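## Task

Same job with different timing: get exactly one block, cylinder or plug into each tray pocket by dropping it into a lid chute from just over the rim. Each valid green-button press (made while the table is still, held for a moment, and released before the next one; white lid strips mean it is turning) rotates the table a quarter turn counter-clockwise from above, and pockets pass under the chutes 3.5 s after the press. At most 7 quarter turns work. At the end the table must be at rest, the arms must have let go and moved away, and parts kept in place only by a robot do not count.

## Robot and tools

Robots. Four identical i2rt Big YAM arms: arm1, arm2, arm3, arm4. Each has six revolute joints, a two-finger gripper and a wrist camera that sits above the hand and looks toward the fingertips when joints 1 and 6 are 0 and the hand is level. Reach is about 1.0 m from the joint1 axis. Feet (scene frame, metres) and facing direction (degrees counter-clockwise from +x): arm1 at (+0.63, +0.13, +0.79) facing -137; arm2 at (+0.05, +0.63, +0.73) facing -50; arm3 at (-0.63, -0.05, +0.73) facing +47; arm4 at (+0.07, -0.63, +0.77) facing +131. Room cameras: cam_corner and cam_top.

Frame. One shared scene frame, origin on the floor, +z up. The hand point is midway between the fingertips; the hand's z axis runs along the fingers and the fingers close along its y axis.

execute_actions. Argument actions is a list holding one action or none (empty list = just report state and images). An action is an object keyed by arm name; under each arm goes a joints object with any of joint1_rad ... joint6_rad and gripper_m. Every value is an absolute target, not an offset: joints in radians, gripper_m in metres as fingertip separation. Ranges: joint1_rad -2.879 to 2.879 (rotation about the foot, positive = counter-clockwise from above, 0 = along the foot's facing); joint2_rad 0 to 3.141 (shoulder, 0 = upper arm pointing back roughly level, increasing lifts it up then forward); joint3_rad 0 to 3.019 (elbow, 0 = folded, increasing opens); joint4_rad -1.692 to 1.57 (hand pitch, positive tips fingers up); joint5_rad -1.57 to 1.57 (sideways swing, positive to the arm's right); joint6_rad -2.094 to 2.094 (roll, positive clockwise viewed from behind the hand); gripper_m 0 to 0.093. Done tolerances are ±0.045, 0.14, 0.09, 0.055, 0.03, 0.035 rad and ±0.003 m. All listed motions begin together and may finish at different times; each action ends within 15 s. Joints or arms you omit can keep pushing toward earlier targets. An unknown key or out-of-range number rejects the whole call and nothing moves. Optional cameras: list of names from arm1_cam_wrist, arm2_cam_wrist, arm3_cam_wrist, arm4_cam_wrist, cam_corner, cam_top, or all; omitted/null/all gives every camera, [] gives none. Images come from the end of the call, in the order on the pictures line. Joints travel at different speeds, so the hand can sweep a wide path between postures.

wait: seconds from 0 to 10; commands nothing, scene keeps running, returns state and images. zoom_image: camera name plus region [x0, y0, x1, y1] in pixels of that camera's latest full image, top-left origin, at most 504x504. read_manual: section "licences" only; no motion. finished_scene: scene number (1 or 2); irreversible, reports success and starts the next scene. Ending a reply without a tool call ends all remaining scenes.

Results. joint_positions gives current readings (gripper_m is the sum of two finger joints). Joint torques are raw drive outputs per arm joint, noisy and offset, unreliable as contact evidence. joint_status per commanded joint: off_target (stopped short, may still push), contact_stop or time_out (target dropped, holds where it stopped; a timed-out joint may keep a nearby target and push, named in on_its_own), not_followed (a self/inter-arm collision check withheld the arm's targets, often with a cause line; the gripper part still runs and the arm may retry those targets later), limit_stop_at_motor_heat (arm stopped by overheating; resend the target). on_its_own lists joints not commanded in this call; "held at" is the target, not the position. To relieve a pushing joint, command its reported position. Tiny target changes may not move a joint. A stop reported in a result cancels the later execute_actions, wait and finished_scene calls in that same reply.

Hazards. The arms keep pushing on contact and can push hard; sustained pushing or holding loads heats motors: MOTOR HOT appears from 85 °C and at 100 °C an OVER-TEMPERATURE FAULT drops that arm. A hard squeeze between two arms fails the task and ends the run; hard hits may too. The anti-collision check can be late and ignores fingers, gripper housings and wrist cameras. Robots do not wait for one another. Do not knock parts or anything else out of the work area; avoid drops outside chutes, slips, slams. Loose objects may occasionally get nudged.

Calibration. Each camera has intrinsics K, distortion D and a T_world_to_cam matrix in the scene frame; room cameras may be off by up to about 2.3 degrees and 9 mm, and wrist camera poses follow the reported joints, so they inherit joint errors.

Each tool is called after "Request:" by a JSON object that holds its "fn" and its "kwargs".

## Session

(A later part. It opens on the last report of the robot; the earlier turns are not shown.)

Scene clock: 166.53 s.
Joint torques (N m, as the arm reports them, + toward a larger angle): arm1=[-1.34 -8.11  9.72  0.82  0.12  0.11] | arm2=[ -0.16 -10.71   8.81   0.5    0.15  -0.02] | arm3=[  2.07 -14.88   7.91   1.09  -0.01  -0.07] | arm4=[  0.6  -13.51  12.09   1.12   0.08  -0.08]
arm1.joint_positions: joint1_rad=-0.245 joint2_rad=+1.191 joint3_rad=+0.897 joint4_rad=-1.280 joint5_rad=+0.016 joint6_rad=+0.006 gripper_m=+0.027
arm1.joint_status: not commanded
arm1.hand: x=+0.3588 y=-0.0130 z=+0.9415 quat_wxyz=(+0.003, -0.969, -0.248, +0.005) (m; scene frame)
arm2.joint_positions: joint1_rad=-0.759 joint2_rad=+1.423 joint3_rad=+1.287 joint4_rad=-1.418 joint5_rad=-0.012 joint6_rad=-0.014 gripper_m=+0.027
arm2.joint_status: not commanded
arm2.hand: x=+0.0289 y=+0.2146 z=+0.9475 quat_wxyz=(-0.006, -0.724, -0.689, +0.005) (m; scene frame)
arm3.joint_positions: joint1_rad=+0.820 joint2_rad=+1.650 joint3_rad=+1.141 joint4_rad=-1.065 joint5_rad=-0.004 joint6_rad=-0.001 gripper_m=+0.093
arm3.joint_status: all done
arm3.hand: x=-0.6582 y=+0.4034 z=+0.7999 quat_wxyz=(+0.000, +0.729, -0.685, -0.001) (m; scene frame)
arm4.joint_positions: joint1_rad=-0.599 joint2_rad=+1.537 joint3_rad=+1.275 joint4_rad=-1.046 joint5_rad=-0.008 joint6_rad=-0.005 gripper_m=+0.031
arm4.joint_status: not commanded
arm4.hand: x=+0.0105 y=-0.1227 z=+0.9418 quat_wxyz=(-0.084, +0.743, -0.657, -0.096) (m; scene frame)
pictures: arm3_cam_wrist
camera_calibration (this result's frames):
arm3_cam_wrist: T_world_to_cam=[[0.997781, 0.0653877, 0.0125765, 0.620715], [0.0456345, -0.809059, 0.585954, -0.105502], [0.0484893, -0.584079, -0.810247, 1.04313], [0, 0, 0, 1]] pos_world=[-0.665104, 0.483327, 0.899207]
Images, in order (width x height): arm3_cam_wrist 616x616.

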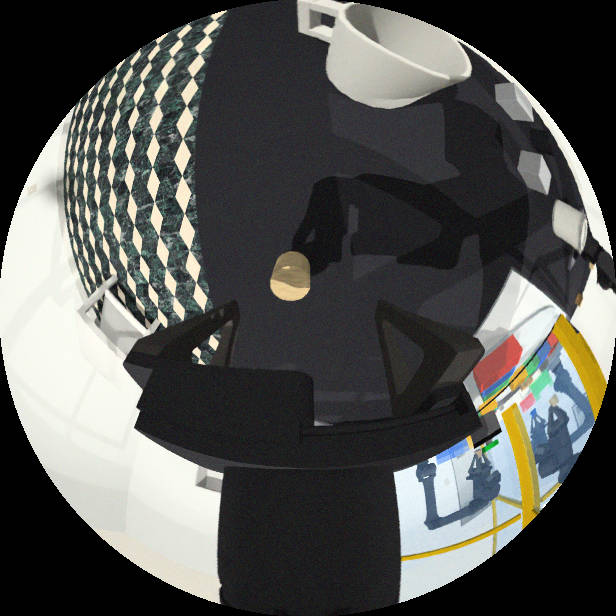

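Request:
{"fn": "execute_actions", "kwargs": {"actions": [{"arm3":{"joints":{"joint1_rad":0.856,"joint2_rad":1.728,"joint3_rad":1.107,"joint4_rad":-0.921}}}], "cameras": ["arm3_cam_wrist"]}}

Request:
{"fn": "execute_actions", "kwargs": {"actions": [{"arm3":{"joints":{"gripper_m":0.015}}}], "cameras": []}}

Request:
{"fn": "execute_actions", "kwargs": {"actions": [{"arm3":{"joints":{"joint1_rad":0.65,"joint2_rad":1.115,"joint3_rad":1.12,"joint4_rad":-1.53,"joint6_rad":0.62}}}], "cameras": []}}

Request:
{"fn": "execute_actions", "kwargs": {"actions": [{"arm3":{"joints":{"joint1_rad":-0.272}}}], "cameras": []}}

Request:
{"fn": "execute_actions", "kwargs": {"actions": [{"arm3":{"joints":{"joint2_rad":1.4,"joint3_rad":1.41,"joint4_rad":-1.52}}}], "cameras": ["arm3_cam_wrist","cam_top"]}}

Scene clock: 178.20 s.
Joint torques (N m, as the arm reports them, + toward a larger angle): arm1=[-1.37 -8.11  9.74  0.8   0.12  0.11] | arm2=[ -0.21 -10.81   8.83   0.54   0.16  -0.04] | arm3=[  2.07 -15.79   6.6    1.11  -0.04  -0.09] | arm4=[  0.7  -12.91  12.18   1.3    0.07  -0.09]
arm1.joint_positions: joint1_rad=-0.245 joint2_rad=+1.191 joint3_rad=+0.897 joint4_rad=-1.280 joint5_rad=+0.016 joint6_rad=+0.006 gripper_m=+0.027
arm1.joint_status: not commanded
arm1.hand: x=+0.3588 y=-0.0130 z=+0.9415 quat_wxyz=(+0.003, -0.969, -0.248, +0.005) (m; scene frame)
arm2.joint_positions: joint1_rad=-0.759 joint2_rad=+1.423 joint3_rad=+1.287 joint4_rad=-1.418 joint5_rad=-0.012 joint6_rad=-0.014 gripper_m=+0.027
arm2.joint_status: not commanded
arm2.hand: x=+0.0289 y=+0.2146 z=+0.9475 quat_wxyz=(-0.006, -0.724, -0.689, +0.005) (m; scene frame)
arm3.joint_positions: joint1_rad=+0.849 joint2_rad=+1.736 joint3_rad=+1.104 joint4_rad=-0.935 joint5_rad=-0.004 joint6_rad=-0.001 gripper_m=+0.093
arm3.joint_status: all done
arm3.hand: x=-0.6720 y=+0.4107 z=+0.7506 quat_wxyz=(-0.003, +0.739, -0.674, -0.003) (m; scene frame)
arm4.joint_positions: joint1_rad=-0.599 joint2_rad=+1.537 joint3_rad=+1.275 joint4_rad=-1.046 joint5_rad=-0.008 joint6_rad=-0.005 gripper_m=+0.031
arm4.joint_status: not commanded
arm4.hand: x=+0.0105 y=-0.1227 z=+0.9418 quat_wxyz=(-0.084, +0.743, -0.657, -0.096) (m; scene frame)
pictures: arm3_cam_wrist
camera_calibration (this result's frames):
arm3_cam_wrist: T_world_to_cam=[[0.995433, 0.0946027, 0.0127575, 0.620903], [0.0696882, -0.811514, 0.580163, -0.0485398], [0.0652378, -0.576624, -0.814401, 1.01948], [0, 0, 0, 1]] pos_world=[-0.681194, 0.489725, 0.850503]
Images, in order (width x height): arm3_cam_wrist 616x616.

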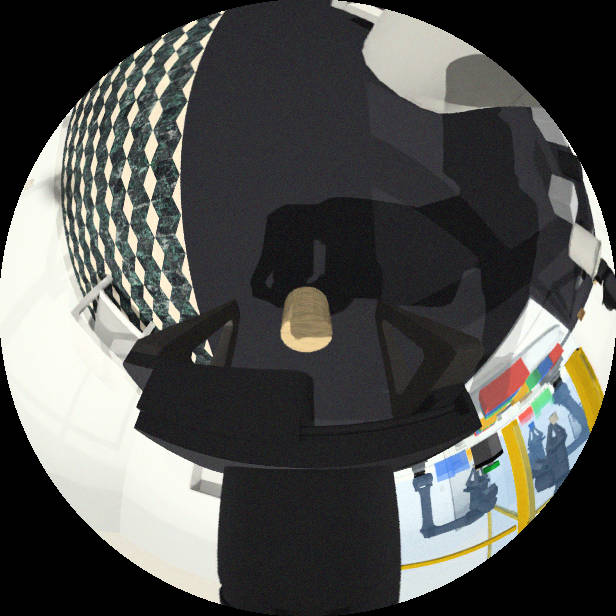

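Scene clock: 178.87 s.
Joint torques (N m, as the arm reports them, + toward a larger angle): arm1=[-1.4  -8.22  9.73  0.81  0.12  0.11] | arm2=[  0.07 -10.65   8.8    0.51   0.15  -0.02] | arm3=[  1.84 -15.57   6.63   1.07  -0.02  -0.09] | arm4=[  0.54 -12.67  12.16   1.33   0.1   -0.11]
arm1.joint_positions: joint1_rad=-0.245 joint2_rad=+1.191 joint3_rad=+0.897 joint4_rad=-1.280 joint5_rad=+0.016 joint6_rad=+0.006 gripper_m=+0.027
arm1.joint_status: not commanded
arm1.hand: x=+0.3588 y=-0.0130 z=+0.9415 quat_wxyz=(+0.003, -0.969, -0.248, +0.005) (m; scene frame)
arm2.joint_positions: joint1_rad=-0.759 joint2_rad=+1.423 joint3_rad=+1.287 joint4_rad=-1.418 joint5_rad=-0.012 joint6_rad=-0.014 gripper_m=+0.027
arm2.joint_status: not commanded
arm2.hand: x=+0.0289 y=+0.2146 z=+0.9475 quat_wxyz=(-0.006, -0.724, -0.689, +0.005) (m; scene frame)
arm3.joint_positions: joint1_rad=+0.849 joint2_rad=+1.736 joint3_rad=+1.104 joint4_rad=-0.935 joint5_rad=-0.004 joint6_rad=-0.001 gripper_m=+0.029
arm3.joint_status: gripper_m off_target (ended at +0.029, target +0.015)
arm3.hand: x=-0.6720 y=+0.4107 z=+0.7506 quat_wxyz=(-0.003, +0.739, -0.674, -0.003) (m; scene frame)
arm4.joint_positions: joint1_rad=-0.599 joint2_rad=+1.537 joint3_rad=+1.275 joint4_rad=-1.046 joint5_rad=-0.008 joint6_rad=-0.005 gripper_m=+0.031
arm4.joint_status: not commanded
arm4.hand: x=+0.0105 y=-0.1227 z=+0.9418 quat_wxyz=(-0.084, +0.743, -0.657, -0.096) (m; scene frame)
pictures: none
No camera images: the call's "cameras" was empty. Leave "cameras" out to get every camera's image.

Scene clock: 180.50 s.
Joint torques (N m, as the arm reports them, + toward a larger angle): arm1=[-1.35 -8.14  9.73  0.82  0.11  0.11] | arm2=[ -0.05 -10.77   8.79   0.52   0.16  -0.02] | arm3=[ 2.38 -6.18  9.23  0.1  -0.05  0.15] | arm4=[  0.48 -12.56  12.08   1.3    0.14  -0.05]
arm1.joint_positions: joint1_rad=-0.245 joint2_rad=+1.191 joint3_rad=+0.897 joint4_rad=-1.280 joint5_rad=+0.016 joint6_rad=+0.006 gripper_m=+0.027
arm1.joint_status: not commanded
arm1.hand: x=+0.3588 y=-0.0130 z=+0.9415 quat_wxyz=(+0.003, -0.969, -0.248, +0.005) (m; scene frame)
arm2.joint_positions: joint1_rad=-0.759 joint2_rad=+1.423 joint3_rad=+1.287 joint4_rad=-1.418 joint5_rad=-0.012 joint6_rad=-0.014 gripper_m=+0.027
arm2.joint_status: not commanded
arm2.hand: x=+0.0289 y=+0.2146 z=+0.9475 quat_wxyz=(-0.006, -0.724, -0.689, +0.005) (m; scene frame)
arm3.joint_positions: joint1_rad=+0.638 joint2_rad=+1.110 joint3_rad=+1.104 joint4_rad=-1.518 joint5_rad=-0.002 joint6_rad=+0.610 gripper_m=+0.029
arm3.joint_status: all done
arm3.hand: x=-0.5940 y=+0.2567 z=+0.9809 quat_wxyz=(-0.014, +0.408, -0.913, -0.022) (m; scene frame)
arm4.joint_positions: joint1_rad=-0.599 joint2_rad=+1.537 joint3_rad=+1.275 joint4_rad=-1.046 joint5_rad=-0.008 joint6_rad=-0.005 gripper_m=+0.031
arm4.joint_status: not commanded
arm4.hand: x=+0.0105 y=-0.1227 z=+0.9418 quat_wxyz=(-0.084, +0.743, -0.657, -0.096) (m; scene frame)
pictures: none
No camera images: the call's "cameras" was empty. Leave "cameras" out to get every camera's image.

Scene clock: 181.93 s.
Joint torques (N m, as the arm reports them, + toward a larger angle): arm1=[-1.41 -8.14  9.74  0.82  0.12  0.11] | arm2=[ -0.05 -10.79   8.85   0.5    0.14  -0.02] | arm3=[ 0.62 -6.34  9.25  0.15  0.01  0.07] | arm4=[  0.7  -12.87  12.15   1.37   0.11  -0.09]
arm1.joint_positions: joint1_rad=-0.245 joint2_rad=+1.191 joint3_rad=+0.897 joint4_rad=-1.280 joint5_rad=+0.016 joint6_rad=+0.006 gripper_m=+0.027
arm1.joint_status: not commanded
arm1.hand: x=+0.3588 y=-0.0130 z=+0.9415 quat_wxyz=(+0.003, -0.969, -0.248, +0.005) (m; scene frame)
arm2.joint_positions: joint1_rad=-0.759 joint2_rad=+1.423 joint3_rad=+1.287 joint4_rad=-1.418 joint5_rad=-0.012 joint6_rad=-0.014 gripper_m=+0.027
arm2.joint_status: not commanded
arm2.hand: x=+0.0289 y=+0.2146 z=+0.9475 quat_wxyz=(-0.006, -0.724, -0.689, +0.005) (m; scene frame)
arm3.joint_positions: joint1_rad=-0.267 joint2_rad=+1.112 joint3_rad=+1.104 joint4_rad=-1.518 joint5_rad=-0.003 joint6_rad=+0.611 gripper_m=+0.029
arm3.joint_status: all done
arm3.hand: x=-0.3678 y=+0.1112 z=+0.9805 quat_wxyz=(-0.020, -0.033, -0.999, -0.016) (m; scene frame)
arm4.joint_positions: joint1_rad=-0.599 joint2_rad=+1.537 joint3_rad=+1.275 joint4_rad=-1.046 joint5_rad=-0.008 joint6_rad=-0.005 gripper_m=+0.031
arm4.joint_status: not commanded
arm4.hand: x=+0.0105 y=-0.1227 z=+0.9418 quat_wxyz=(-0.084, +0.743, -0.657, -0.096) (m; scene frame)
pictures: none
No camera images: the call's "cameras" was empty. Leave "cameras" out to get every camera's image.

Scene clock: 183.03 s.
Joint torques (N m, as the arm reports them, + toward a larger angle): arm1=[-1.39 -8.06  9.75  0.81  0.11  0.11] | arm2=[  0.01 -10.83   8.83   0.54   0.16  -0.02] | arm3=[  1.29 -11.95  11.7    0.47   0.     0.1 ] | arm4=[  0.93 -13.01  12.14   1.35   0.1   -0.12]
arm1.joint_positions: joint1_rad=-0.245 joint2_rad=+1.191 joint3_rad=+0.897 joint4_rad=-1.280 joint5_rad=+0.016 joint6_rad=+0.006 gripper_m=+0.027
arm1.joint_status: not commanded
arm1.hand: x=+0.3588 y=-0.0130 z=+0.9415 quat_wxyz=(+0.003, -0.969, -0.248, +0.005) (m; scene frame)
arm2.joint_positions: joint1_rad=-0.759 joint2_rad=+1.423 joint3_rad=+1.287 joint4_rad=-1.418 joint5_rad=-0.012 joint6_rad=-0.014 gripper_m=+0.027
arm2.joint_status: not commanded
arm2.hand: x=+0.0289 y=+0.2146 z=+0.9475 quat_wxyz=(-0.006, -0.724, -0.689, +0.005) (m; scene frame)
arm3.joint_positions: joint1_rad=-0.267 joint2_rad=+1.408 joint3_rad=+1.354 joint4_rad=-1.518 joint5_rad=-0.003 joint6_rad=+0.611 gripper_m=+0.029
arm3.joint_status: all done
arm3.hand: x=-0.2817 y=+0.1635 z=+0.9784 quat_wxyz=(-0.001, -0.033, -0.999, -0.004) (m; scene frame)
arm4.joint_positions: joint1_rad=-0.599 joint2_rad=+1.537 joint3_rad=+1.275 joint4_rad=-1.046 joint5_rad=-0.008 joint6_rad=-0.005 gripper_m=+0.031
arm4.joint_status: not commanded
arm4.hand: x=+0.0105 y=-0.1227 z=+0.9418 quat_wxyz=(-0.084, +0.743, -0.657, -0.096) (m; scene frame)
pictures: arm3_cam_wrist, cam_top
camera_calibration (this result's frames):
arm3_cam_wrist: T_world_to_cam=[[-0.0620277, -0.998064, 0.00464674, 0.141579], [-0.808255, 0.0529618, 0.586447, -0.803348], [-0.585557, 0.0326202, -0.809975, 0.749693], [0, 0, 0, 1]] pos_world=[-0.201539, 0.159397, 1.0777]
Images, in order (width x height): arm3_cam_wrist 616x616, cam_top 896x504.

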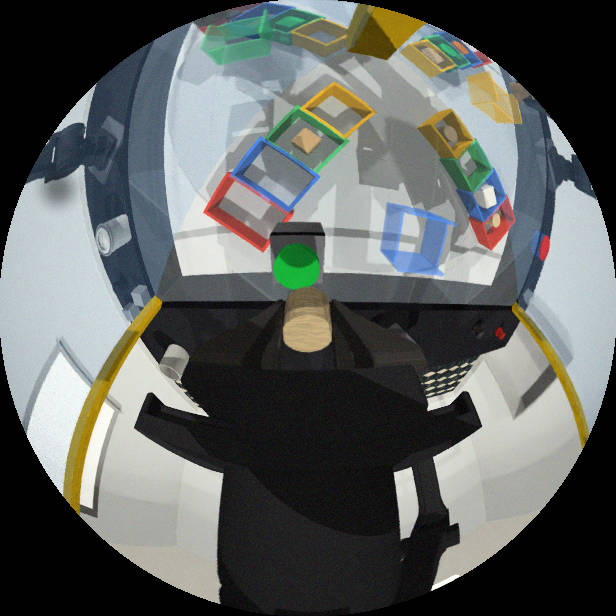

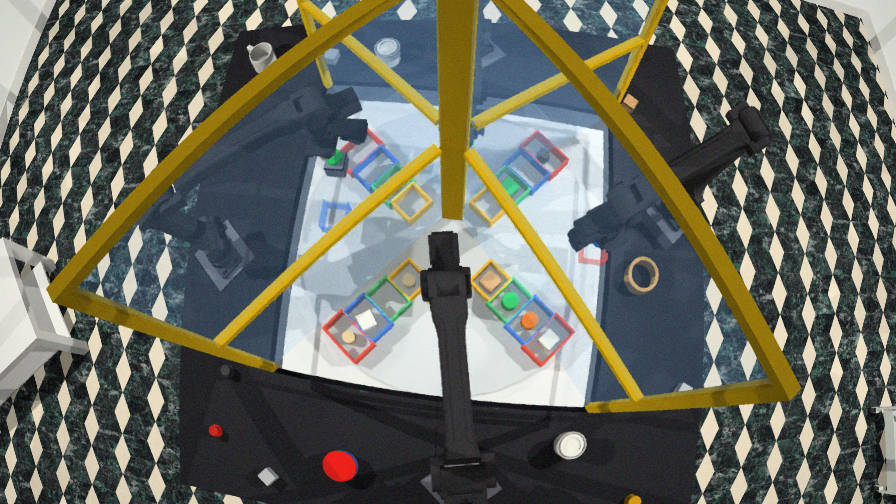

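Request:
{"fn": "execute_actions", "kwargs": {"actions": [{"arm3":{"joints":{"joint2_rad":1.45,"joint3_rad":1.26,"joint4_rad":-1.367}}}], "cameras": []}}

Request:
{"fn": "execute_actions", "kwargs": {"actions": [{"arm3":{"joints":{"joint1_rad":-0.58,"joint2_rad":1.34,"joint3_rad":1.205,"joint4_rad":-1.434,"joint6_rad":0.33}}}], "cameras": ["cam_top"]}}

Request:
{"fn": "wait", "kwargs": {"seconds": 1.45}}

Request:
{"fn": "execute_actions", "kwargs": {"actions": [{"arm3":{"joints":{"gripper_m":0.093}}}], "cameras": ["arm3_cam_wrist"]}}

Scene clock: 190.60 s.
Joint torques (N m, as the arm reports them, + toward a larger angle): arm1=[-1.4  -8.15  9.74  0.81  0.12  0.11] | arm2=[ -0.06 -10.83   8.85   0.51   0.15  -0.03] | arm3=[ 1.69 -9.95  6.48  1.25 -0.06  0.1 ] | arm4=[  0.57 -12.48  12.2    1.26   0.07  -0.08]
arm1.joint_positions: joint1_rad=-0.245 joint2_rad=+1.191 joint3_rad=+0.897 joint4_rad=-1.280 joint5_rad=+0.016 joint6_rad=+0.006 gripper_m=+0.027
arm1.joint_status: not commanded
arm1.hand: x=+0.3588 y=-0.0130 z=+0.9415 quat_wxyz=(+0.003, -0.969, -0.248, +0.005) (m; scene frame)
arm2.joint_positions: joint1_rad=-0.759 joint2_rad=+1.423 joint3_rad=+1.287 joint4_rad=-1.418 joint5_rad=-0.012 joint6_rad=-0.014 gripper_m=+0.027
arm2.joint_status: not commanded
arm2.hand: x=+0.0289 y=+0.2146 z=+0.9475 quat_wxyz=(-0.006, -0.724, -0.689, +0.005) (m; scene frame)
arm3.joint_positions: joint1_rad=-0.267 joint2_rad=+1.432 joint3_rad=+1.279 joint4_rad=-1.385 joint5_rad=-0.003 joint6_rad=+0.611 gripper_m=+0.029
arm3.joint_status: all done
arm3.hand: x=-0.2700 y=+0.1707 z=+0.9409 quat_wxyz=(-0.015, -0.033, -0.999, -0.013) (m; scene frame)
arm4.joint_positions: joint1_rad=-0.599 joint2_rad=+1.537 joint3_rad=+1.275 joint4_rad=-1.046 joint5_rad=-0.008 joint6_rad=-0.005 gripper_m=+0.031
arm4.joint_status: not commanded
arm4.hand: x=+0.0105 y=-0.1227 z=+0.9418 quat_wxyz=(-0.084, +0.743, -0.657, -0.096) (m; scene frame)
pictures: none
No camera images: the call's "cameras" was empty. Leave "cameras" out to get every camera's image.

Scene clock: 191.90 s.
Joint torques (N m, as the arm reports them, + toward a larger angle): arm1=[-1.34 -8.14  9.72  0.81  0.12  0.11] | arm2=[ -0.09 -10.85   8.75   0.51   0.14  -0.02] | arm3=[ 2.12 -9.82  7.53 -0.03 -0.03  0.  ] | arm4=[  0.56 -13.05  12.09   1.22   0.08  -0.11]
arm1.joint_positions: joint1_rad=-0.245 joint2_rad=+1.191 joint3_rad=+0.897 joint4_rad=-1.280 joint5_rad=+0.016 joint6_rad=+0.006 gripper_m=+0.027
arm1.joint_status: not commanded
arm1.hand: x=+0.3588 y=-0.0130 z=+0.9415 quat_wxyz=(+0.003, -0.969, -0.248, +0.005) (m; scene frame)
arm2.joint_positions: joint1_rad=-0.759 joint2_rad=+1.423 joint3_rad=+1.287 joint4_rad=-1.418 joint5_rad=-0.012 joint6_rad=-0.014 gripper_m=+0.027
arm2.joint_status: not commanded
arm2.hand: x=+0.0289 y=+0.2146 z=+0.9475 quat_wxyz=(-0.006, -0.724, -0.689, +0.005) (m; scene frame)
arm3.joint_positions: joint1_rad=-0.588 joint2_rad=+1.338 joint3_rad=+1.209 joint4_rad=-1.423 joint5_rad=-0.003 joint6_rad=+0.340 gripper_m=+0.029
arm3.joint_status: all done
arm3.hand: x=-0.2566 y=+0.0370 z=+0.9485 quat_wxyz=(-0.010, -0.058, -0.998, -0.007) (m; scene frame)
arm4.joint_positions: joint1_rad=-0.599 joint2_rad=+1.537 joint3_rad=+1.275 joint4_rad=-1.046 joint5_rad=-0.008 joint6_rad=-0.005 gripper_m=+0.031
arm4.joint_status: not commanded
arm4.hand: x=+0.0105 y=-0.1227 z=+0.9418 quat_wxyz=(-0.084, +0.743, -0.657, -0.096) (m; scene frame)
pictures: cam_top
Images, in order (width x height): cam_top 896x504.

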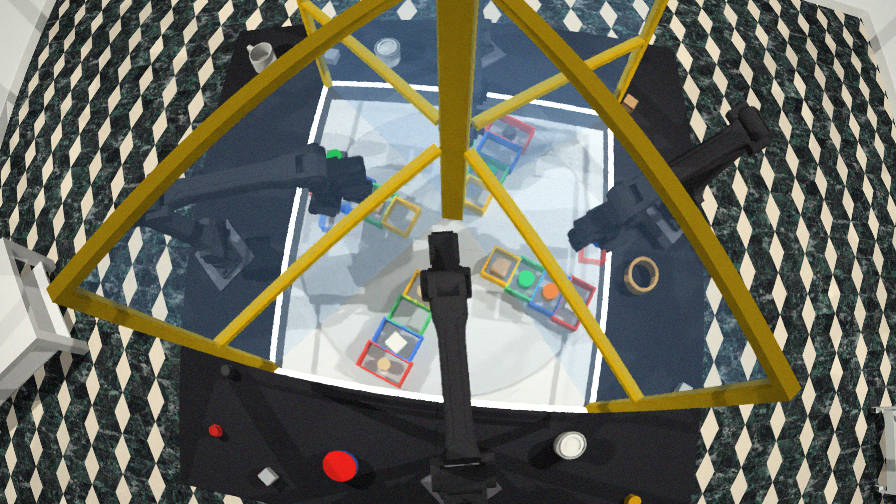

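Scene clock: 193.37 s.
Joint torques (N m, as the arm reports them, + toward a larger angle): arm1=[-1.33 -8.19  9.74  0.8   0.11  0.11] | arm2=[ -0.29 -10.73   8.79   0.53   0.13  -0.03] | arm3=[ 1.88 -9.98  7.75  0.03 -0.04 -0.09] | arm4=[  0.84 -13.27  12.33   1.21   0.09  -0.07]
arm1.joint_positions: joint1_rad=-0.245 joint2_rad=+1.191 joint3_rad=+0.897 joint4_rad=-1.280 joint5_rad=+0.016 joint6_rad=+0.006 gripper_m=+0.027
arm1.joint_status: not commanded
arm1.hand: x=+0.3588 y=-0.0130 z=+0.9415 quat_wxyz=(+0.003, -0.969, -0.248, +0.005) (m; scene frame)
arm2.joint_positions: joint1_rad=-0.759 joint2_rad=+1.423 joint3_rad=+1.287 joint4_rad=-1.418 joint5_rad=-0.012 joint6_rad=-0.014 gripper_m=+0.027
arm2.joint_status: not commanded
arm2.hand: x=+0.0289 y=+0.2146 z=+0.9475 quat_wxyz=(-0.006, -0.724, -0.689, +0.005) (m; scene frame)
arm3.joint_positions: joint1_rad=-0.588 joint2_rad=+1.338 joint3_rad=+1.209 joint4_rad=-1.423 joint5_rad=-0.003 joint6_rad=+0.340 gripper_m=+0.029
arm3.joint_status: all done
arm3.hand: x=-0.2566 y=+0.0370 z=+0.9485 quat_wxyz=(-0.010, -0.057, -0.998, -0.007) (m; scene frame)
arm4.joint_positions: joint1_rad=-0.599 joint2_rad=+1.537 joint3_rad=+1.275 joint4_rad=-1.046 joint5_rad=-0.008 joint6_rad=-0.005 gripper_m=+0.031
arm4.joint_status: not commanded
arm4.hand: x=+0.0105 y=-0.1227 z=+0.9418 quat_wxyz=(-0.084, +0.743, -0.657, -0.096) (m; scene frame)
wait: 1.47 s; at rest by 0.27 s
pictures: arm1_cam_wrist, arm2_cam_wrist, arm3_cam_wrist, arm4_cam_wrist, cam_corner, cam_top
camera_calibration (this result's frames):
arm1_cam_wrist: T_world_to_cam=[[-0.470899, 0.881821, 0.0254178, 0.151586], [0.720155, 0.367608, 0.588422, -0.805529], [0.509539, 0.295393, -0.808154, 0.703802], [0, 0, 0, 1]] pos_world=[0.292873, -0.045451, 1.03892]
arm2_cam_wrist: T_world_to_cam=[[-0.997997, 0.0622953, -0.0110249, 0.0299202], [0.044728, 0.818043, 0.573416, -0.716381], [0.04474, 0.571774, -0.81919, 0.776043], [0, 0, 0, 1]] pos_world=[0.0271824, 0.140445, 1.04684]
arm3_cam_wrist: T_world_to_cam=[[-0.11154, -0.993758, -0.00215881, 0.0106118], [-0.815951, 0.0903426, 0.571019, -0.747437], [-0.567259, 0.065453, -0.820934, 0.758175], [0, 0, 0, 1]] pos_world=[-0.178607, 0.0284462, 1.04924]
arm4_cam_wrist: T_world_to_cam=[[0.994165, 0.107664, 0.00669804, -0.00811694], [0.0977265, -0.925214, 0.366644, -0.455286], [0.0456714, -0.36385, -0.930337, 0.954156], [0, 0, 0, 1]] pos_world=[0.00898544, -0.0731934, 1.05467]
Images, in order (width x height): arm1_cam_wrist 616x616, arm2_cam_wrist 616x616, arm3_cam_wrist 616x616, arm4_cam_wrist 616x616, cam_corner 896x504, cam_top 896x504.

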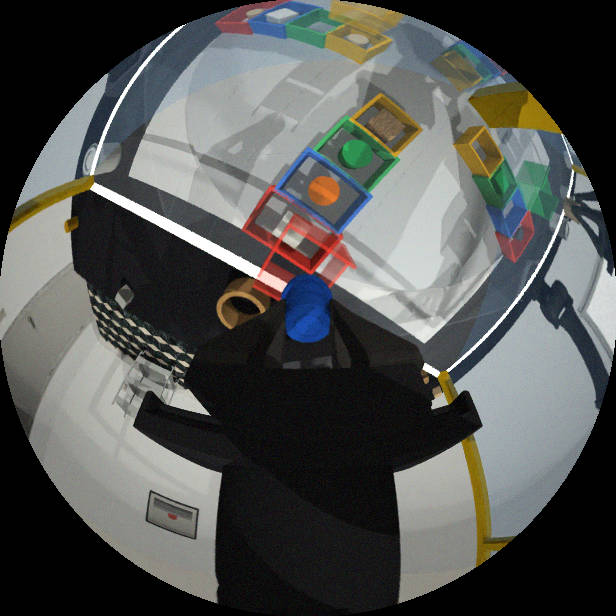

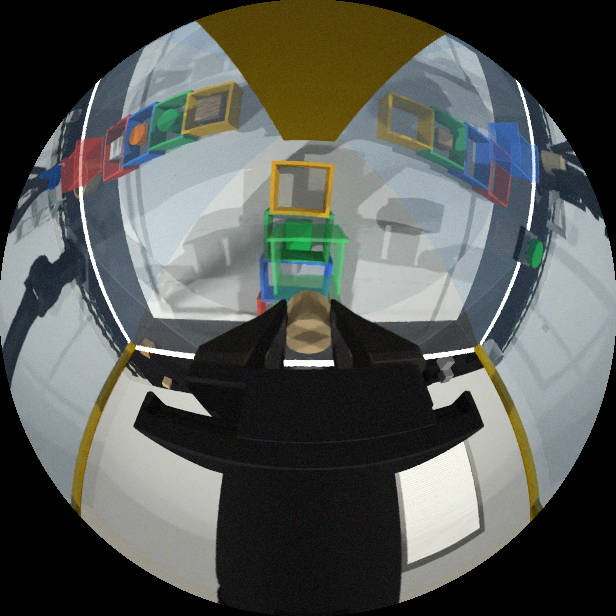

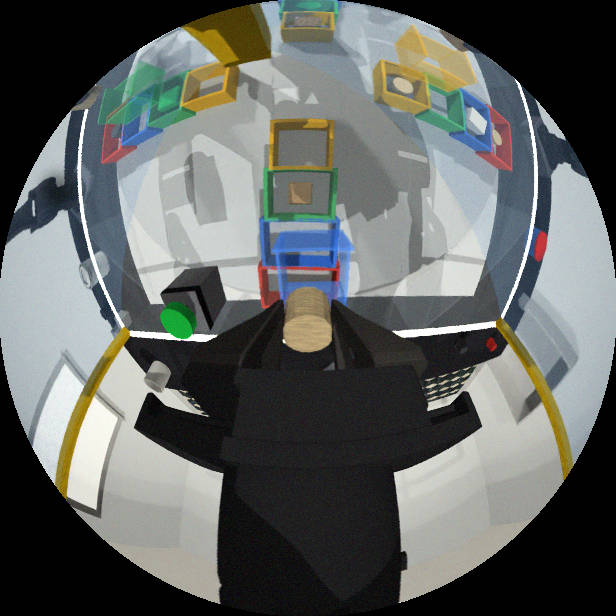

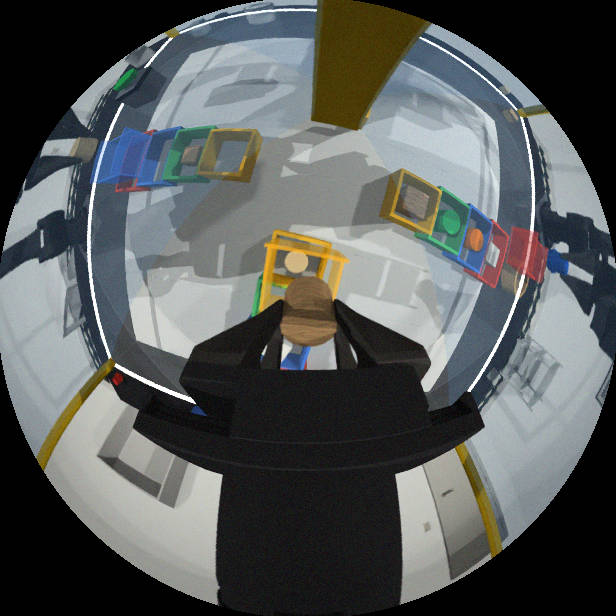

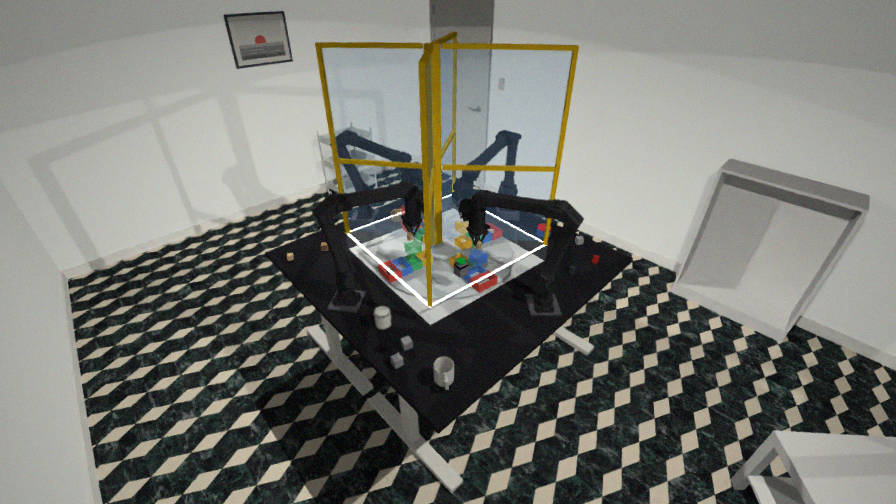

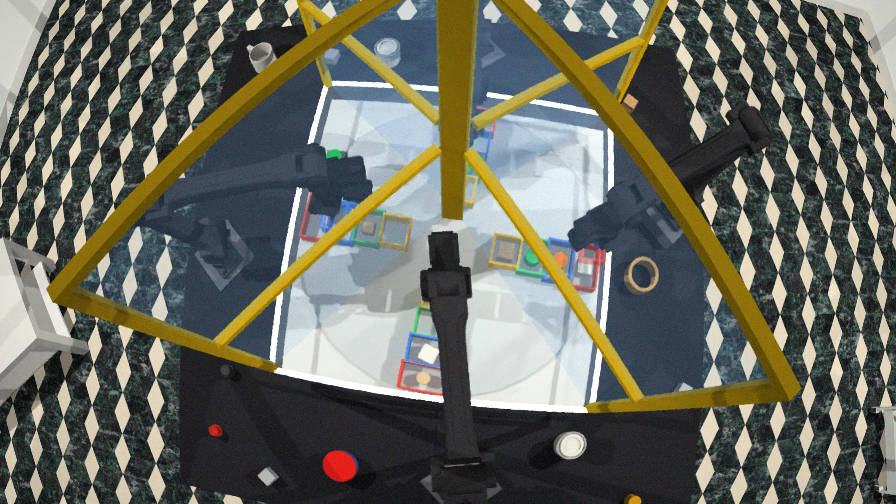

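Scene clock: 194.03 s.
Joint torques (N m, as the arm reports them, + toward a larger angle): arm1=[-1.33 -8.16  9.74  0.83  0.12  0.1 ] | arm2=[  0.07 -10.69   8.83   0.54   0.13  -0.03] | arm3=[ 2.17 -9.96  7.72  0.09 -0.04 -0.09] | arm4=[  0.41 -12.49  12.13   1.29   0.09  -0.11]
arm1.joint_positions: joint1_rad=-0.245 joint2_rad=+1.191 joint3_rad=+0.897 joint4_rad=-1.280 joint5_rad=+0.016 joint6_rad=+0.006 gripper_m=+0.027
arm1.joint_status: not commanded
arm1.hand: x=+0.3588 y=-0.0130 z=+0.9415 quat_wxyz=(+0.003, -0.969, -0.248, +0.005) (m; scene frame)
arm2.joint_positions: joint1_rad=-0.759 joint2_rad=+1.423 joint3_rad=+1.287 joint4_rad=-1.418 joint5_rad=-0.012 joint6_rad=-0.014 gripper_m=+0.027
arm2.joint_status: not commanded
arm2.hand: x=+0.0289 y=+0.2146 z=+0.9475 quat_wxyz=(-0.006, -0.724, -0.689, +0.005) (m; scene frame)
arm3.joint_positions: joint1_rad=-0.588 joint2_rad=+1.338 joint3_rad=+1.209 joint4_rad=-1.423 joint5_rad=-0.003 joint6_rad=+0.339 gripper_m=+0.093
arm3.joint_status: all done
arm3.hand: x=-0.2566 y=+0.0370 z=+0.9485 quat_wxyz=(-0.010, -0.057, -0.998, -0.007) (m; scene frame)
arm4.joint_positions: joint1_rad=-0.599 joint2_rad=+1.537 joint3_rad=+1.275 joint4_rad=-1.046 joint5_rad=-0.008 joint6_rad=-0.005 gripper_m=+0.031
arm4.joint_status: not commanded
arm4.hand: x=+0.0105 y=-0.1227 z=+0.9418 quat_wxyz=(-0.084, +0.743, -0.657, -0.096) (m; scene frame)
pictures: arm3_cam_wrist
camera_calibration (this result's frames):
arm3_cam_wrist: T_world_to_cam=[[-0.111161, -0.9938, -0.00215125, 0.0107035], [-0.815988, 0.090036, 0.571014, -0.747431], [-0.56728, 0.06523, -0.820938, 0.758181], [0, 0, 0, 1]] pos_world=[-0.178604, 0.0284767, 1.04924]
Images, in order (width x height): arm3_cam_wrist 616x616.

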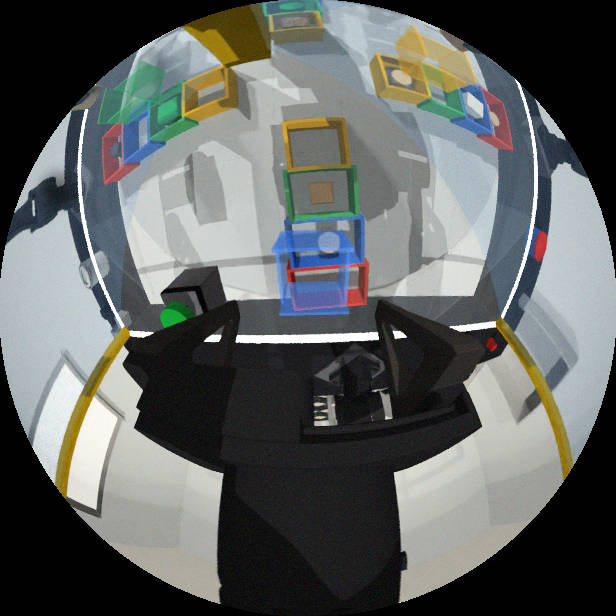

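Request:
{"fn": "execute_actions", "kwargs": {"actions": [{"arm3":{"joints":{"joint1_rad":-0.95,"joint2_rad":0.6,"joint3_rad":0.76,"joint4_rad":-1.66,"joint6_rad":-0.01}}}], "cameras": []}}

Request:
{"fn": "execute_actions", "kwargs": {"actions": [{"arm3":{"joints":{"joint1_rad":-2.305}}}], "cameras": []}}

Request:
{"fn": "execute_actions", "kwargs": {"actions": [{"arm3":{"joints":{"joint2_rad":1.295,"joint3_rad":0.775,"joint4_rad":-1.02}}}], "cameras": ["arm3_cam_wrist","cam_top"]}}

Scene clock: 204.33 s.
Joint torques (N m, as the arm reports them, + toward a larger angle): arm1=[-1.36 -8.18  9.72  0.8   0.12  0.11] | arm2=[  0.06 -10.68   8.82   0.56   0.13  -0.02] | arm3=[ 0.76  0.92  7.45  0.31 -0.09 -0.12] | arm4=[  0.7  -13.17  12.25   1.29   0.09  -0.09]
arm1.joint_positions: joint1_rad=-0.245 joint2_rad=+1.191 joint3_rad=+0.897 joint4_rad=-1.280 joint5_rad=+0.016 joint6_rad=+0.006 gripper_m=+0.027
arm1.joint_status: not commanded
arm1.hand: x=+0.3588 y=-0.0130 z=+0.9415 quat_wxyz=(+0.003, -0.969, -0.248, +0.005) (m; scene frame)
arm2.joint_positions: joint1_rad=-0.759 joint2_rad=+1.423 joint3_rad=+1.287 joint4_rad=-1.418 joint5_rad=-0.012 joint6_rad=-0.014 gripper_m=+0.027
arm2.joint_status: not commanded
arm2.hand: x=+0.0289 y=+0.2146 z=+0.9475 quat_wxyz=(-0.006, -0.724, -0.689, +0.005) (m; scene frame)
arm3.joint_positions: joint1_rad=-0.941 joint2_rad=+0.597 joint3_rad=+0.765 joint4_rad=-1.653 joint5_rad=-0.003 joint6_rad=+0.000 gripper_m=+0.093
arm3.joint_status: all done
arm3.hand: x=-0.4875 y=-0.0670 z=+0.9460 quat_wxyz=(-0.045, -0.064, -0.997, -0.002) (m; scene frame)
arm4.joint_positions: joint1_rad=-0.599 joint2_rad=+1.537 joint3_rad=+1.275 joint4_rad=-1.046 joint5_rad=-0.008 joint6_rad=-0.005 gripper_m=+0.031
arm4.joint_status: not commanded
arm4.hand: x=+0.0105 y=-0.1227 z=+0.9418 quat_wxyz=(-0.084, +0.743, -0.657, -0.096) (m; scene frame)
pictures: none
No camera images: the call's "cameras" was empty. Leave "cameras" out to get every camera's image.

Scene clock: 206.00 s.
Joint torques (N m, as the arm reports them, + toward a larger angle): arm1=[-1.36 -8.2   9.73  0.81  0.11  0.11] | arm2=[ -0.04 -10.82   8.85   0.58   0.14  -0.03] | arm3=[ 0.56  0.83  7.68  0.27 -0.06 -0.09] | arm4=[  0.63 -12.87  12.2    1.19   0.08  -0.07]
arm1.joint_positions: joint1_rad=-0.245 joint2_rad=+1.191 joint3_rad=+0.897 joint4_rad=-1.280 joint5_rad=+0.016 joint6_rad=+0.006 gripper_m=+0.027
arm1.joint_status: not commanded
arm1.hand: x=+0.3588 y=-0.0130 z=+0.9415 quat_wxyz=(+0.003, -0.969, -0.248, +0.005) (m; scene frame)
arm2.joint_positions: joint1_rad=-0.759 joint2_rad=+1.423 joint3_rad=+1.287 joint4_rad=-1.418 joint5_rad=-0.012 joint6_rad=-0.014 gripper_m=+0.027
arm2.joint_status: not commanded
arm2.hand: x=+0.0289 y=+0.2146 z=+0.9475 quat_wxyz=(-0.006, -0.724, -0.689, +0.005) (m; scene frame)
arm3.joint_positions: joint1_rad=-2.296 joint2_rad=+0.597 joint3_rad=+0.765 joint4_rad=-1.653 joint5_rad=-0.003 joint6_rad=-0.002 gripper_m=+0.093
arm3.joint_status: all done
arm3.hand: x=-0.6181 y=-0.1926 z=+0.9449 quat_wxyz=(-0.032, -0.674, -0.737, +0.025) (m; scene frame)
arm4.joint_positions: joint1_rad=-0.599 joint2_rad=+1.537 joint3_rad=+1.275 joint4_rad=-1.046 joint5_rad=-0.008 joint6_rad=-0.005 gripper_m=+0.031
arm4.joint_status: not commanded
arm4.hand: x=+0.0105 y=-0.1227 z=+0.9418 quat_wxyz=(-0.084, +0.743, -0.657, -0.096) (m; scene frame)
pictures: none
No camera images: the call's "cameras" was empty. Leave "cameras" out to get every camera's image.

Scene clock: 207.37 s.
Joint torques (N m, as the arm reports them, + toward a larger angle): arm1=[-1.3  -8.14  9.72  0.81  0.11  0.11] | arm2=[  0.01 -10.57   8.87   0.54   0.14  -0.02] | arm3=[ 0.59 -8.93  7.55  1.04 -0.07 -0.07] | arm4=[  0.56 -12.62  12.16   1.22   0.09  -0.11]
arm1.joint_positions: joint1_rad=-0.245 joint2_rad=+1.191 joint3_rad=+0.897 joint4_rad=-1.280 joint5_rad=+0.016 joint6_rad=+0.006 gripper_m=+0.027
arm1.joint_status: not commanded
arm1.hand: x=+0.3588 y=-0.0130 z=+0.9415 quat_wxyz=(+0.003, -0.969, -0.248, +0.005) (m; scene frame)
arm2.joint_positions: joint1_rad=-0.759 joint2_rad=+1.423 joint3_rad=+1.287 joint4_rad=-1.418 joint5_rad=-0.012 joint6_rad=-0.014 gripper_m=+0.027
arm2.joint_status: not commanded
arm2.hand: x=+0.0289 y=+0.2146 z=+0.9475 quat_wxyz=(-0.006, -0.724, -0.689, +0.005) (m; scene frame)
arm3.joint_positions: joint1_rad=-2.296 joint2_rad=+1.298 joint3_rad=+0.765 joint4_rad=-1.033 joint5_rad=-0.003 joint6_rad=-0.002 gripper_m=+0.093
arm3.joint_status: all done
arm3.hand: x=-0.6027 y=-0.3619 z=+0.7991 quat_wxyz=(-0.002, -0.675, -0.738, -0.003) (m; scene frame)
arm4.joint_positions: joint1_rad=-0.599 joint2_rad=+1.537 joint3_rad=+1.275 joint4_rad=-1.046 joint5_rad=-0.008 joint6_rad=-0.005 gripper_m=+0.031
arm4.joint_status: not commanded
arm4.hand: x=+0.0105 y=-0.1227 z=+0.9418 quat_wxyz=(-0.084, +0.743, -0.657, -0.096) (m; scene frame)
pictures: arm3_cam_wrist, cam_top
camera_calibration (this result's frames):
arm3_cam_wrist: T_world_to_cam=[[-0.99573, -0.0921682, 0.00512197, -0.637099], [-0.0715893, 0.806056, 0.587494, -0.214125], [-0.0582769, 0.584619, -0.809213, 0.950589], [0, 0, 0, 1]] pos_world=[-0.59431, -0.441856, 0.898289]
Images, in order (width x height): arm3_cam_wrist 616x616, cam_top 896x504.

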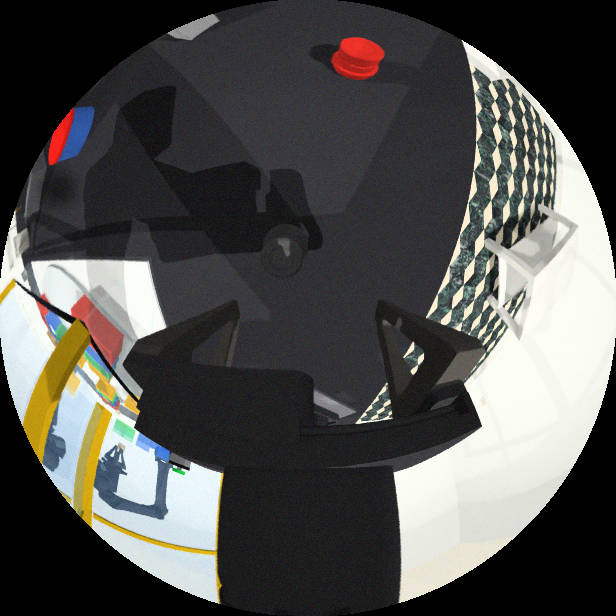

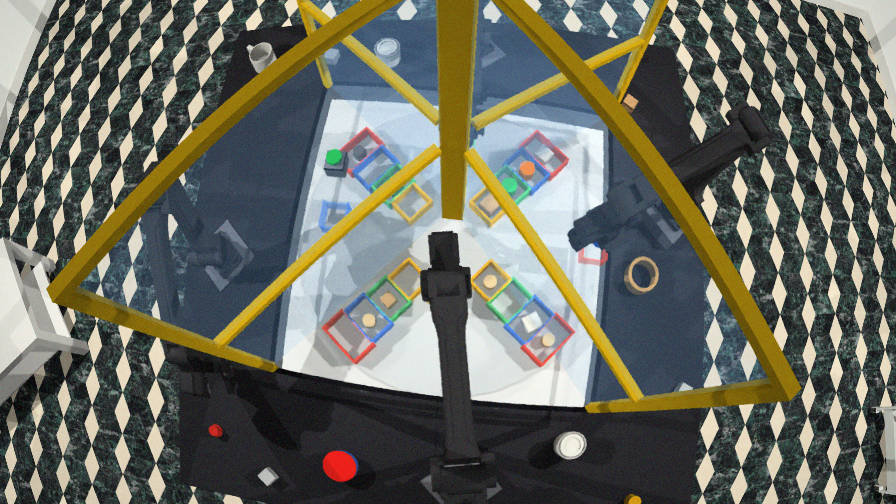

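Request:
{"fn": "execute_actions", "kwargs": {"actions": [{"arm3":{"joints":{"joint1_rad":-2.24,"joint2_rad":1.46,"joint3_rad":0.766,"joint4_rad":-0.85}}}], "cameras": ["arm3_cam_wrist"]}}

Request:
{"fn": "execute_actions", "kwargs": {"actions": [{"arm3":{"joints":{"gripper_m":0.015}}}], "cameras": []}}

Request:
{"fn": "execute_actions", "kwargs": {"actions": [{"arm3":{"joints":{"joint2_rad":0.6,"joint3_rad":0.78,"joint4_rad":-1.66}}}], "cameras": []}}

Request:
{"fn": "execute_actions", "kwargs": {"actions": [{"arm3":{"joints":{"joint1_rad":-0.26,"joint6_rad":0.62}}}], "cameras": []}}

Request:
{"fn": "execute_actions", "kwargs": {"actions": [{"arm3":{"joints":{"joint2_rad":1.4,"joint3_rad":1.41,"joint4_rad":-1.505}}}], "cameras": ["arm3_cam_wrist"]}}

Scene clock: 217.73 s.
Joint torques (N m, as the arm reports them, + toward a larger angle): arm1=[-1.35 -8.17  9.74  0.82  0.12  0.11] | arm2=[ -0.01 -10.75   8.85   0.63   0.14  -0.03] | arm3=[  1.9  -11.51   6.09   1.25  -0.06  -0.06] | arm4=[  0.79 -12.57  12.18   1.42   0.09  -0.09]
arm1.joint_positions: joint1_rad=-0.245 joint2_rad=+1.191 joint3_rad=+0.897 joint4_rad=-1.280 joint5_rad=+0.016 joint6_rad=+0.006 gripper_m=+0.027
arm1.joint_status: not commanded
arm1.hand: x=+0.3588 y=-0.0130 z=+0.9415 quat_wxyz=(+0.003, -0.969, -0.248, +0.005) (m; scene frame)
arm2.joint_positions: joint1_rad=-0.759 joint2_rad=+1.423 joint3_rad=+1.287 joint4_rad=-1.418 joint5_rad=-0.012 joint6_rad=-0.014 gripper_m=+0.027
arm2.joint_status: not commanded
arm2.hand: x=+0.0289 y=+0.2146 z=+0.9475 quat_wxyz=(-0.006, -0.724, -0.689, +0.005) (m; scene frame)
arm3.joint_positions: joint1_rad=-2.246 joint2_rad=+1.469 joint3_rad=+0.765 joint4_rad=-0.863 joint5_rad=-0.003 joint6_rad=-0.002 gripper_m=+0.093
arm3.joint_status: all done
arm3.hand: x=-0.5831 y=-0.3872 z=+0.7463 quat_wxyz=(-0.002, -0.656, -0.755, -0.004) (m; scene frame)
arm4.joint_positions: joint1_rad=-0.599 joint2_rad=+1.537 joint3_rad=+1.275 joint4_rad=-1.046 joint5_rad=-0.008 joint6_rad=-0.005 gripper_m=+0.031
arm4.joint_status: not commanded
arm4.hand: x=+0.0105 y=-0.1227 z=+0.9418 quat_wxyz=(-0.084, +0.743, -0.657, -0.096) (m; scene frame)
pictures: arm3_cam_wrist
camera_calibration (this result's frames):
arm3_cam_wrist: T_world_to_cam=[[-0.989883, -0.141804, 0.00486639, -0.635235], [-0.111808, 0.800689, 0.588554, -0.187633], [-0.087356, 0.582055, -0.808443, 0.905285], [0, 0, 0, 1]] pos_world=[-0.570705, -0.466769, 0.845395]
Images, in order (width x height): arm3_cam_wrist 616x616.

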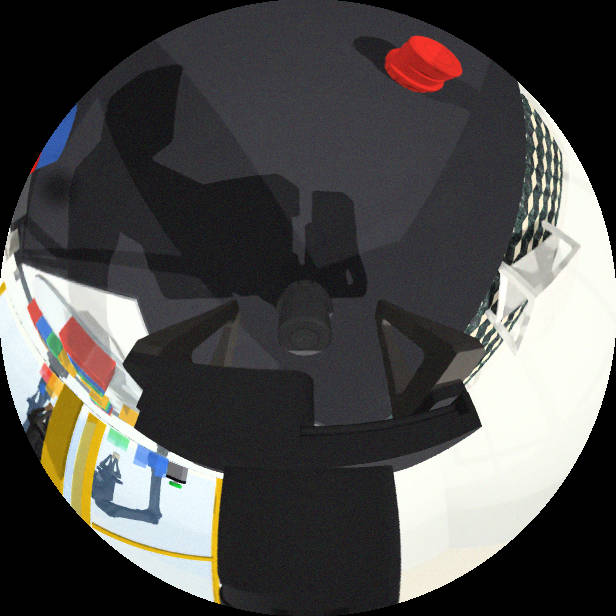

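Scene clock: 218.40 s.
Joint torques (N m, as the arm reports them, + toward a larger angle): arm1=[-1.37 -8.13  9.75  0.82  0.12  0.11] | arm2=[  0.03 -10.86   8.79   0.54   0.15  -0.03] | arm3=[  1.77 -11.25   6.22   1.06  -0.04  -0.08] | arm4=[  0.47 -12.76  12.07   1.29   0.12  -0.08]
arm1.joint_positions: joint1_rad=-0.245 joint2_rad=+1.191 joint3_rad=+0.897 joint4_rad=-1.280 joint5_rad=+0.016 joint6_rad=+0.006 gripper_m=+0.027
arm1.joint_status: not commanded
arm1.hand: x=+0.3588 y=-0.0130 z=+0.9415 quat_wxyz=(+0.003, -0.969, -0.248, +0.005) (m; scene frame)
arm2.joint_positions: joint1_rad=-0.759 joint2_rad=+1.423 joint3_rad=+1.287 joint4_rad=-1.418 joint5_rad=-0.012 joint6_rad=-0.014 gripper_m=+0.027
arm2.joint_status: not commanded
arm2.hand: x=+0.0289 y=+0.2146 z=+0.9475 quat_wxyz=(-0.006, -0.724, -0.689, +0.005) (m; scene frame)
arm3.joint_positions: joint1_rad=-2.246 joint2_rad=+1.469 joint3_rad=+0.765 joint4_rad=-0.863 joint5_rad=-0.004 joint6_rad=-0.002 gripper_m=+0.028
arm3.joint_status: gripper_m off_target (ended at +0.028, target +0.015)
arm3.hand: x=-0.5830 y=-0.3872 z=+0.7464 quat_wxyz=(-0.002, -0.656, -0.755, -0.004) (m; scene frame)
arm4.joint_positions: joint1_rad=-0.599 joint2_rad=+1.537 joint3_rad=+1.275 joint4_rad=-1.046 joint5_rad=-0.008 joint6_rad=-0.005 gripper_m=+0.031
arm4.joint_status: not commanded
arm4.hand: x=+0.0105 y=-0.1227 z=+0.9418 quat_wxyz=(-0.084, +0.743, -0.657, -0.096) (m; scene frame)
pictures: none
No camera images: the call's "cameras" was empty. Leave "cameras" out to get every camera's image.

Scene clock: 219.80 s.
Joint torques (N m, as the arm reports them, + toward a larger angle): arm1=[-1.3  -8.15  9.74  0.81  0.12  0.11] | arm2=[ -0.14 -10.83   8.86   0.53   0.15  -0.04] | arm3=[ 2.19  1.65  9.46  0.21 -0.03 -0.07] | arm4=[  0.46 -12.62  12.1    1.31   0.11  -0.09]
arm1.joint_positions: joint1_rad=-0.245 joint2_rad=+1.191 joint3_rad=+0.897 joint4_rad=-1.280 joint5_rad=+0.016 joint6_rad=+0.006 gripper_m=+0.027
arm1.joint_status: not commanded
arm1.hand: x=+0.3588 y=-0.0130 z=+0.9415 quat_wxyz=(+0.003, -0.969, -0.248, +0.005) (m; scene frame)
arm2.joint_positions: joint1_rad=-0.759 joint2_rad=+1.423 joint3_rad=+1.287 joint4_rad=-1.418 joint5_rad=-0.012 joint6_rad=-0.014 gripper_m=+0.027
arm2.joint_status: not commanded
arm2.hand: x=+0.0289 y=+0.2146 z=+0.9475 quat_wxyz=(-0.006, -0.724, -0.689, +0.005) (m; scene frame)
arm3.joint_positions: joint1_rad=-2.246 joint2_rad=+0.597 joint3_rad=+0.765 joint4_rad=-1.649 joint5_rad=-0.004 joint6_rad=-0.002 gripper_m=+0.028
arm3.joint_status: all done
arm3.hand: x=-0.6107 y=-0.1927 z=+0.9450 quat_wxyz=(-0.035, -0.656, -0.754, +0.025) (m; scene frame)
arm4.joint_positions: joint1_rad=-0.599 joint2_rad=+1.537 joint3_rad=+1.275 joint4_rad=-1.046 joint5_rad=-0.008 joint6_rad=-0.005 gripper_m=+0.031
arm4.joint_status: not commanded
arm4.hand: x=+0.0105 y=-0.1227 z=+0.9418 quat_wxyz=(-0.084, +0.743, -0.657, -0.096) (m; scene frame)
pictures: none
No camera images: the call's "cameras" was empty. Leave "cameras" out to get every camera's image.

Scene clock: 221.80 s.
Joint torques (N m, as the arm reports them, + toward a larger angle): arm1=[-1.38 -8.18  9.74  0.81  0.12  0.11] | arm2=[ -0.14 -10.79   8.81   0.53   0.15  -0.03] | arm3=[2.32 1.1  9.11 0.18 0.05 0.08] | arm4=[  0.73 -12.77  12.04   1.21   0.08  -0.05]
arm1.joint_positions: joint1_rad=-0.245 joint2_rad=+1.191 joint3_rad=+0.897 joint4_rad=-1.280 joint5_rad=+0.016 joint6_rad=+0.006 gripper_m=+0.027
arm1.joint_status: not commanded
arm1.hand: x=+0.3588 y=-0.0130 z=+0.9415 quat_wxyz=(+0.003, -0.969, -0.248, +0.005) (m; scene frame)
arm2.joint_positions: joint1_rad=-0.759 joint2_rad=+1.423 joint3_rad=+1.287 joint4_rad=-1.418 joint5_rad=-0.012 joint6_rad=-0.014 gripper_m=+0.027
arm2.joint_status: not commanded
arm2.hand: x=+0.0289 y=+0.2146 z=+0.9475 quat_wxyz=(-0.006, -0.724, -0.689, +0.005) (m; scene frame)
arm3.joint_positions: joint1_rad=-0.269 joint2_rad=+0.597 joint3_rad=+0.765 joint4_rad=-1.649 joint5_rad=-0.004 joint6_rad=+0.610 gripper_m=+0.028
arm3.joint_status: all done
arm3.hand: x=-0.5065 y=+0.0268 z=+0.9465 quat_wxyz=(-0.038, -0.033, -0.998, -0.029) (m; scene frame)
arm4.joint_positions: joint1_rad=-0.599 joint2_rad=+1.537 joint3_rad=+1.275 joint4_rad=-1.046 joint5_rad=-0.008 joint6_rad=-0.005 gripper_m=+0.031
arm4.joint_status: not commanded
arm4.hand: x=+0.0105 y=-0.1227 z=+0.9418 quat_wxyz=(-0.084, +0.743, -0.657, -0.096) (m; scene frame)
pictures: none
No camera images: the call's "cameras" was empty. Leave "cameras" out to get every camera's image.

Scene clock: 223.43 s.
Joint torques (N m, as the arm reports them, + toward a larger angle): arm1=[-1.39 -8.1   9.74  0.8   0.12  0.11] | arm2=[ -0.1  -10.84   8.87   0.57   0.15  -0.03] | arm3=[  2.23 -12.96  12.     0.75   0.01   0.08] | arm4=[  1.02 -12.41  12.19   1.33   0.11  -0.08]
arm1.joint_positions: joint1_rad=-0.245 joint2_rad=+1.191 joint3_rad=+0.897 joint4_rad=-1.280 joint5_rad=+0.016 joint6_rad=+0.006 gripper_m=+0.027
arm1.joint_status: not commanded
arm1.hand: x=+0.3588 y=-0.0130 z=+0.9415 quat_wxyz=(+0.003, -0.969, -0.248, +0.005) (m; scene frame)
arm2.joint_positions: joint1_rad=-0.759 joint2_rad=+1.423 joint3_rad=+1.287 joint4_rad=-1.418 joint5_rad=-0.012 joint6_rad=-0.014 gripper_m=+0.027
arm2.joint_status: not commanded
arm2.hand: x=+0.0289 y=+0.2146 z=+0.9475 quat_wxyz=(-0.006, -0.724, -0.689, +0.005) (m; scene frame)
arm3.joint_positions: joint1_rad=-0.269 joint2_rad=+1.410 joint3_rad=+1.353 joint4_rad=-1.512 joint5_rad=-0.004 joint6_rad=+0.611 gripper_m=+0.028
arm3.joint_status: all done
arm3.hand: x=-0.2801 y=+0.1633 z=+0.9771 quat_wxyz=(-0.001, -0.034, -0.999, -0.005) (m; scene frame)
arm4.joint_positions: joint1_rad=-0.599 joint2_rad=+1.537 joint3_rad=+1.275 joint4_rad=-1.046 joint5_rad=-0.008 joint6_rad=-0.005 gripper_m=+0.031
arm4.joint_status: not commanded
arm4.hand: x=+0.0105 y=-0.1227 z=+0.9418 quat_wxyz=(-0.084, +0.743, -0.657, -0.096) (m; scene frame)
pictures: arm3_cam_wrist
camera_calibration (this result's frames):
arm3_cam_wrist: T_world_to_cam=[[-0.0647015, -0.997902, 0.00248618, 0.14289], [-0.80921, 0.0539248, 0.58504, -0.800302], [-0.583947, 0.0358411, -0.811001, 0.750515], [0, 0, 0, 1]] pos_world=[-0.200106, 0.158847, 1.07652]
Images, in order (width x height): arm3_cam_wrist 616x616.

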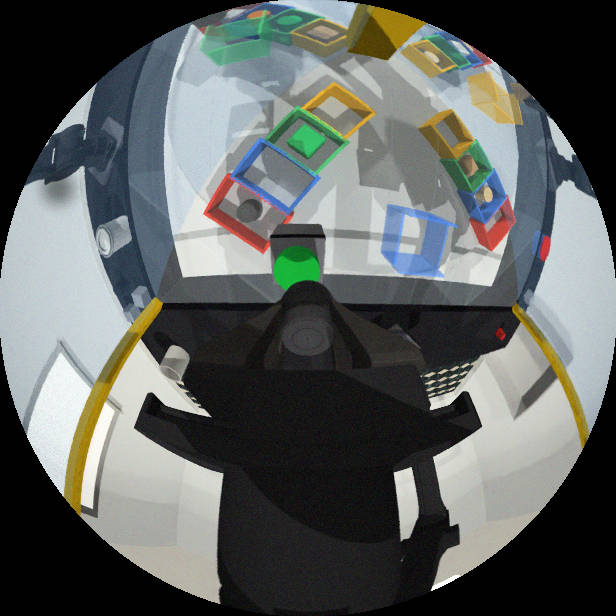

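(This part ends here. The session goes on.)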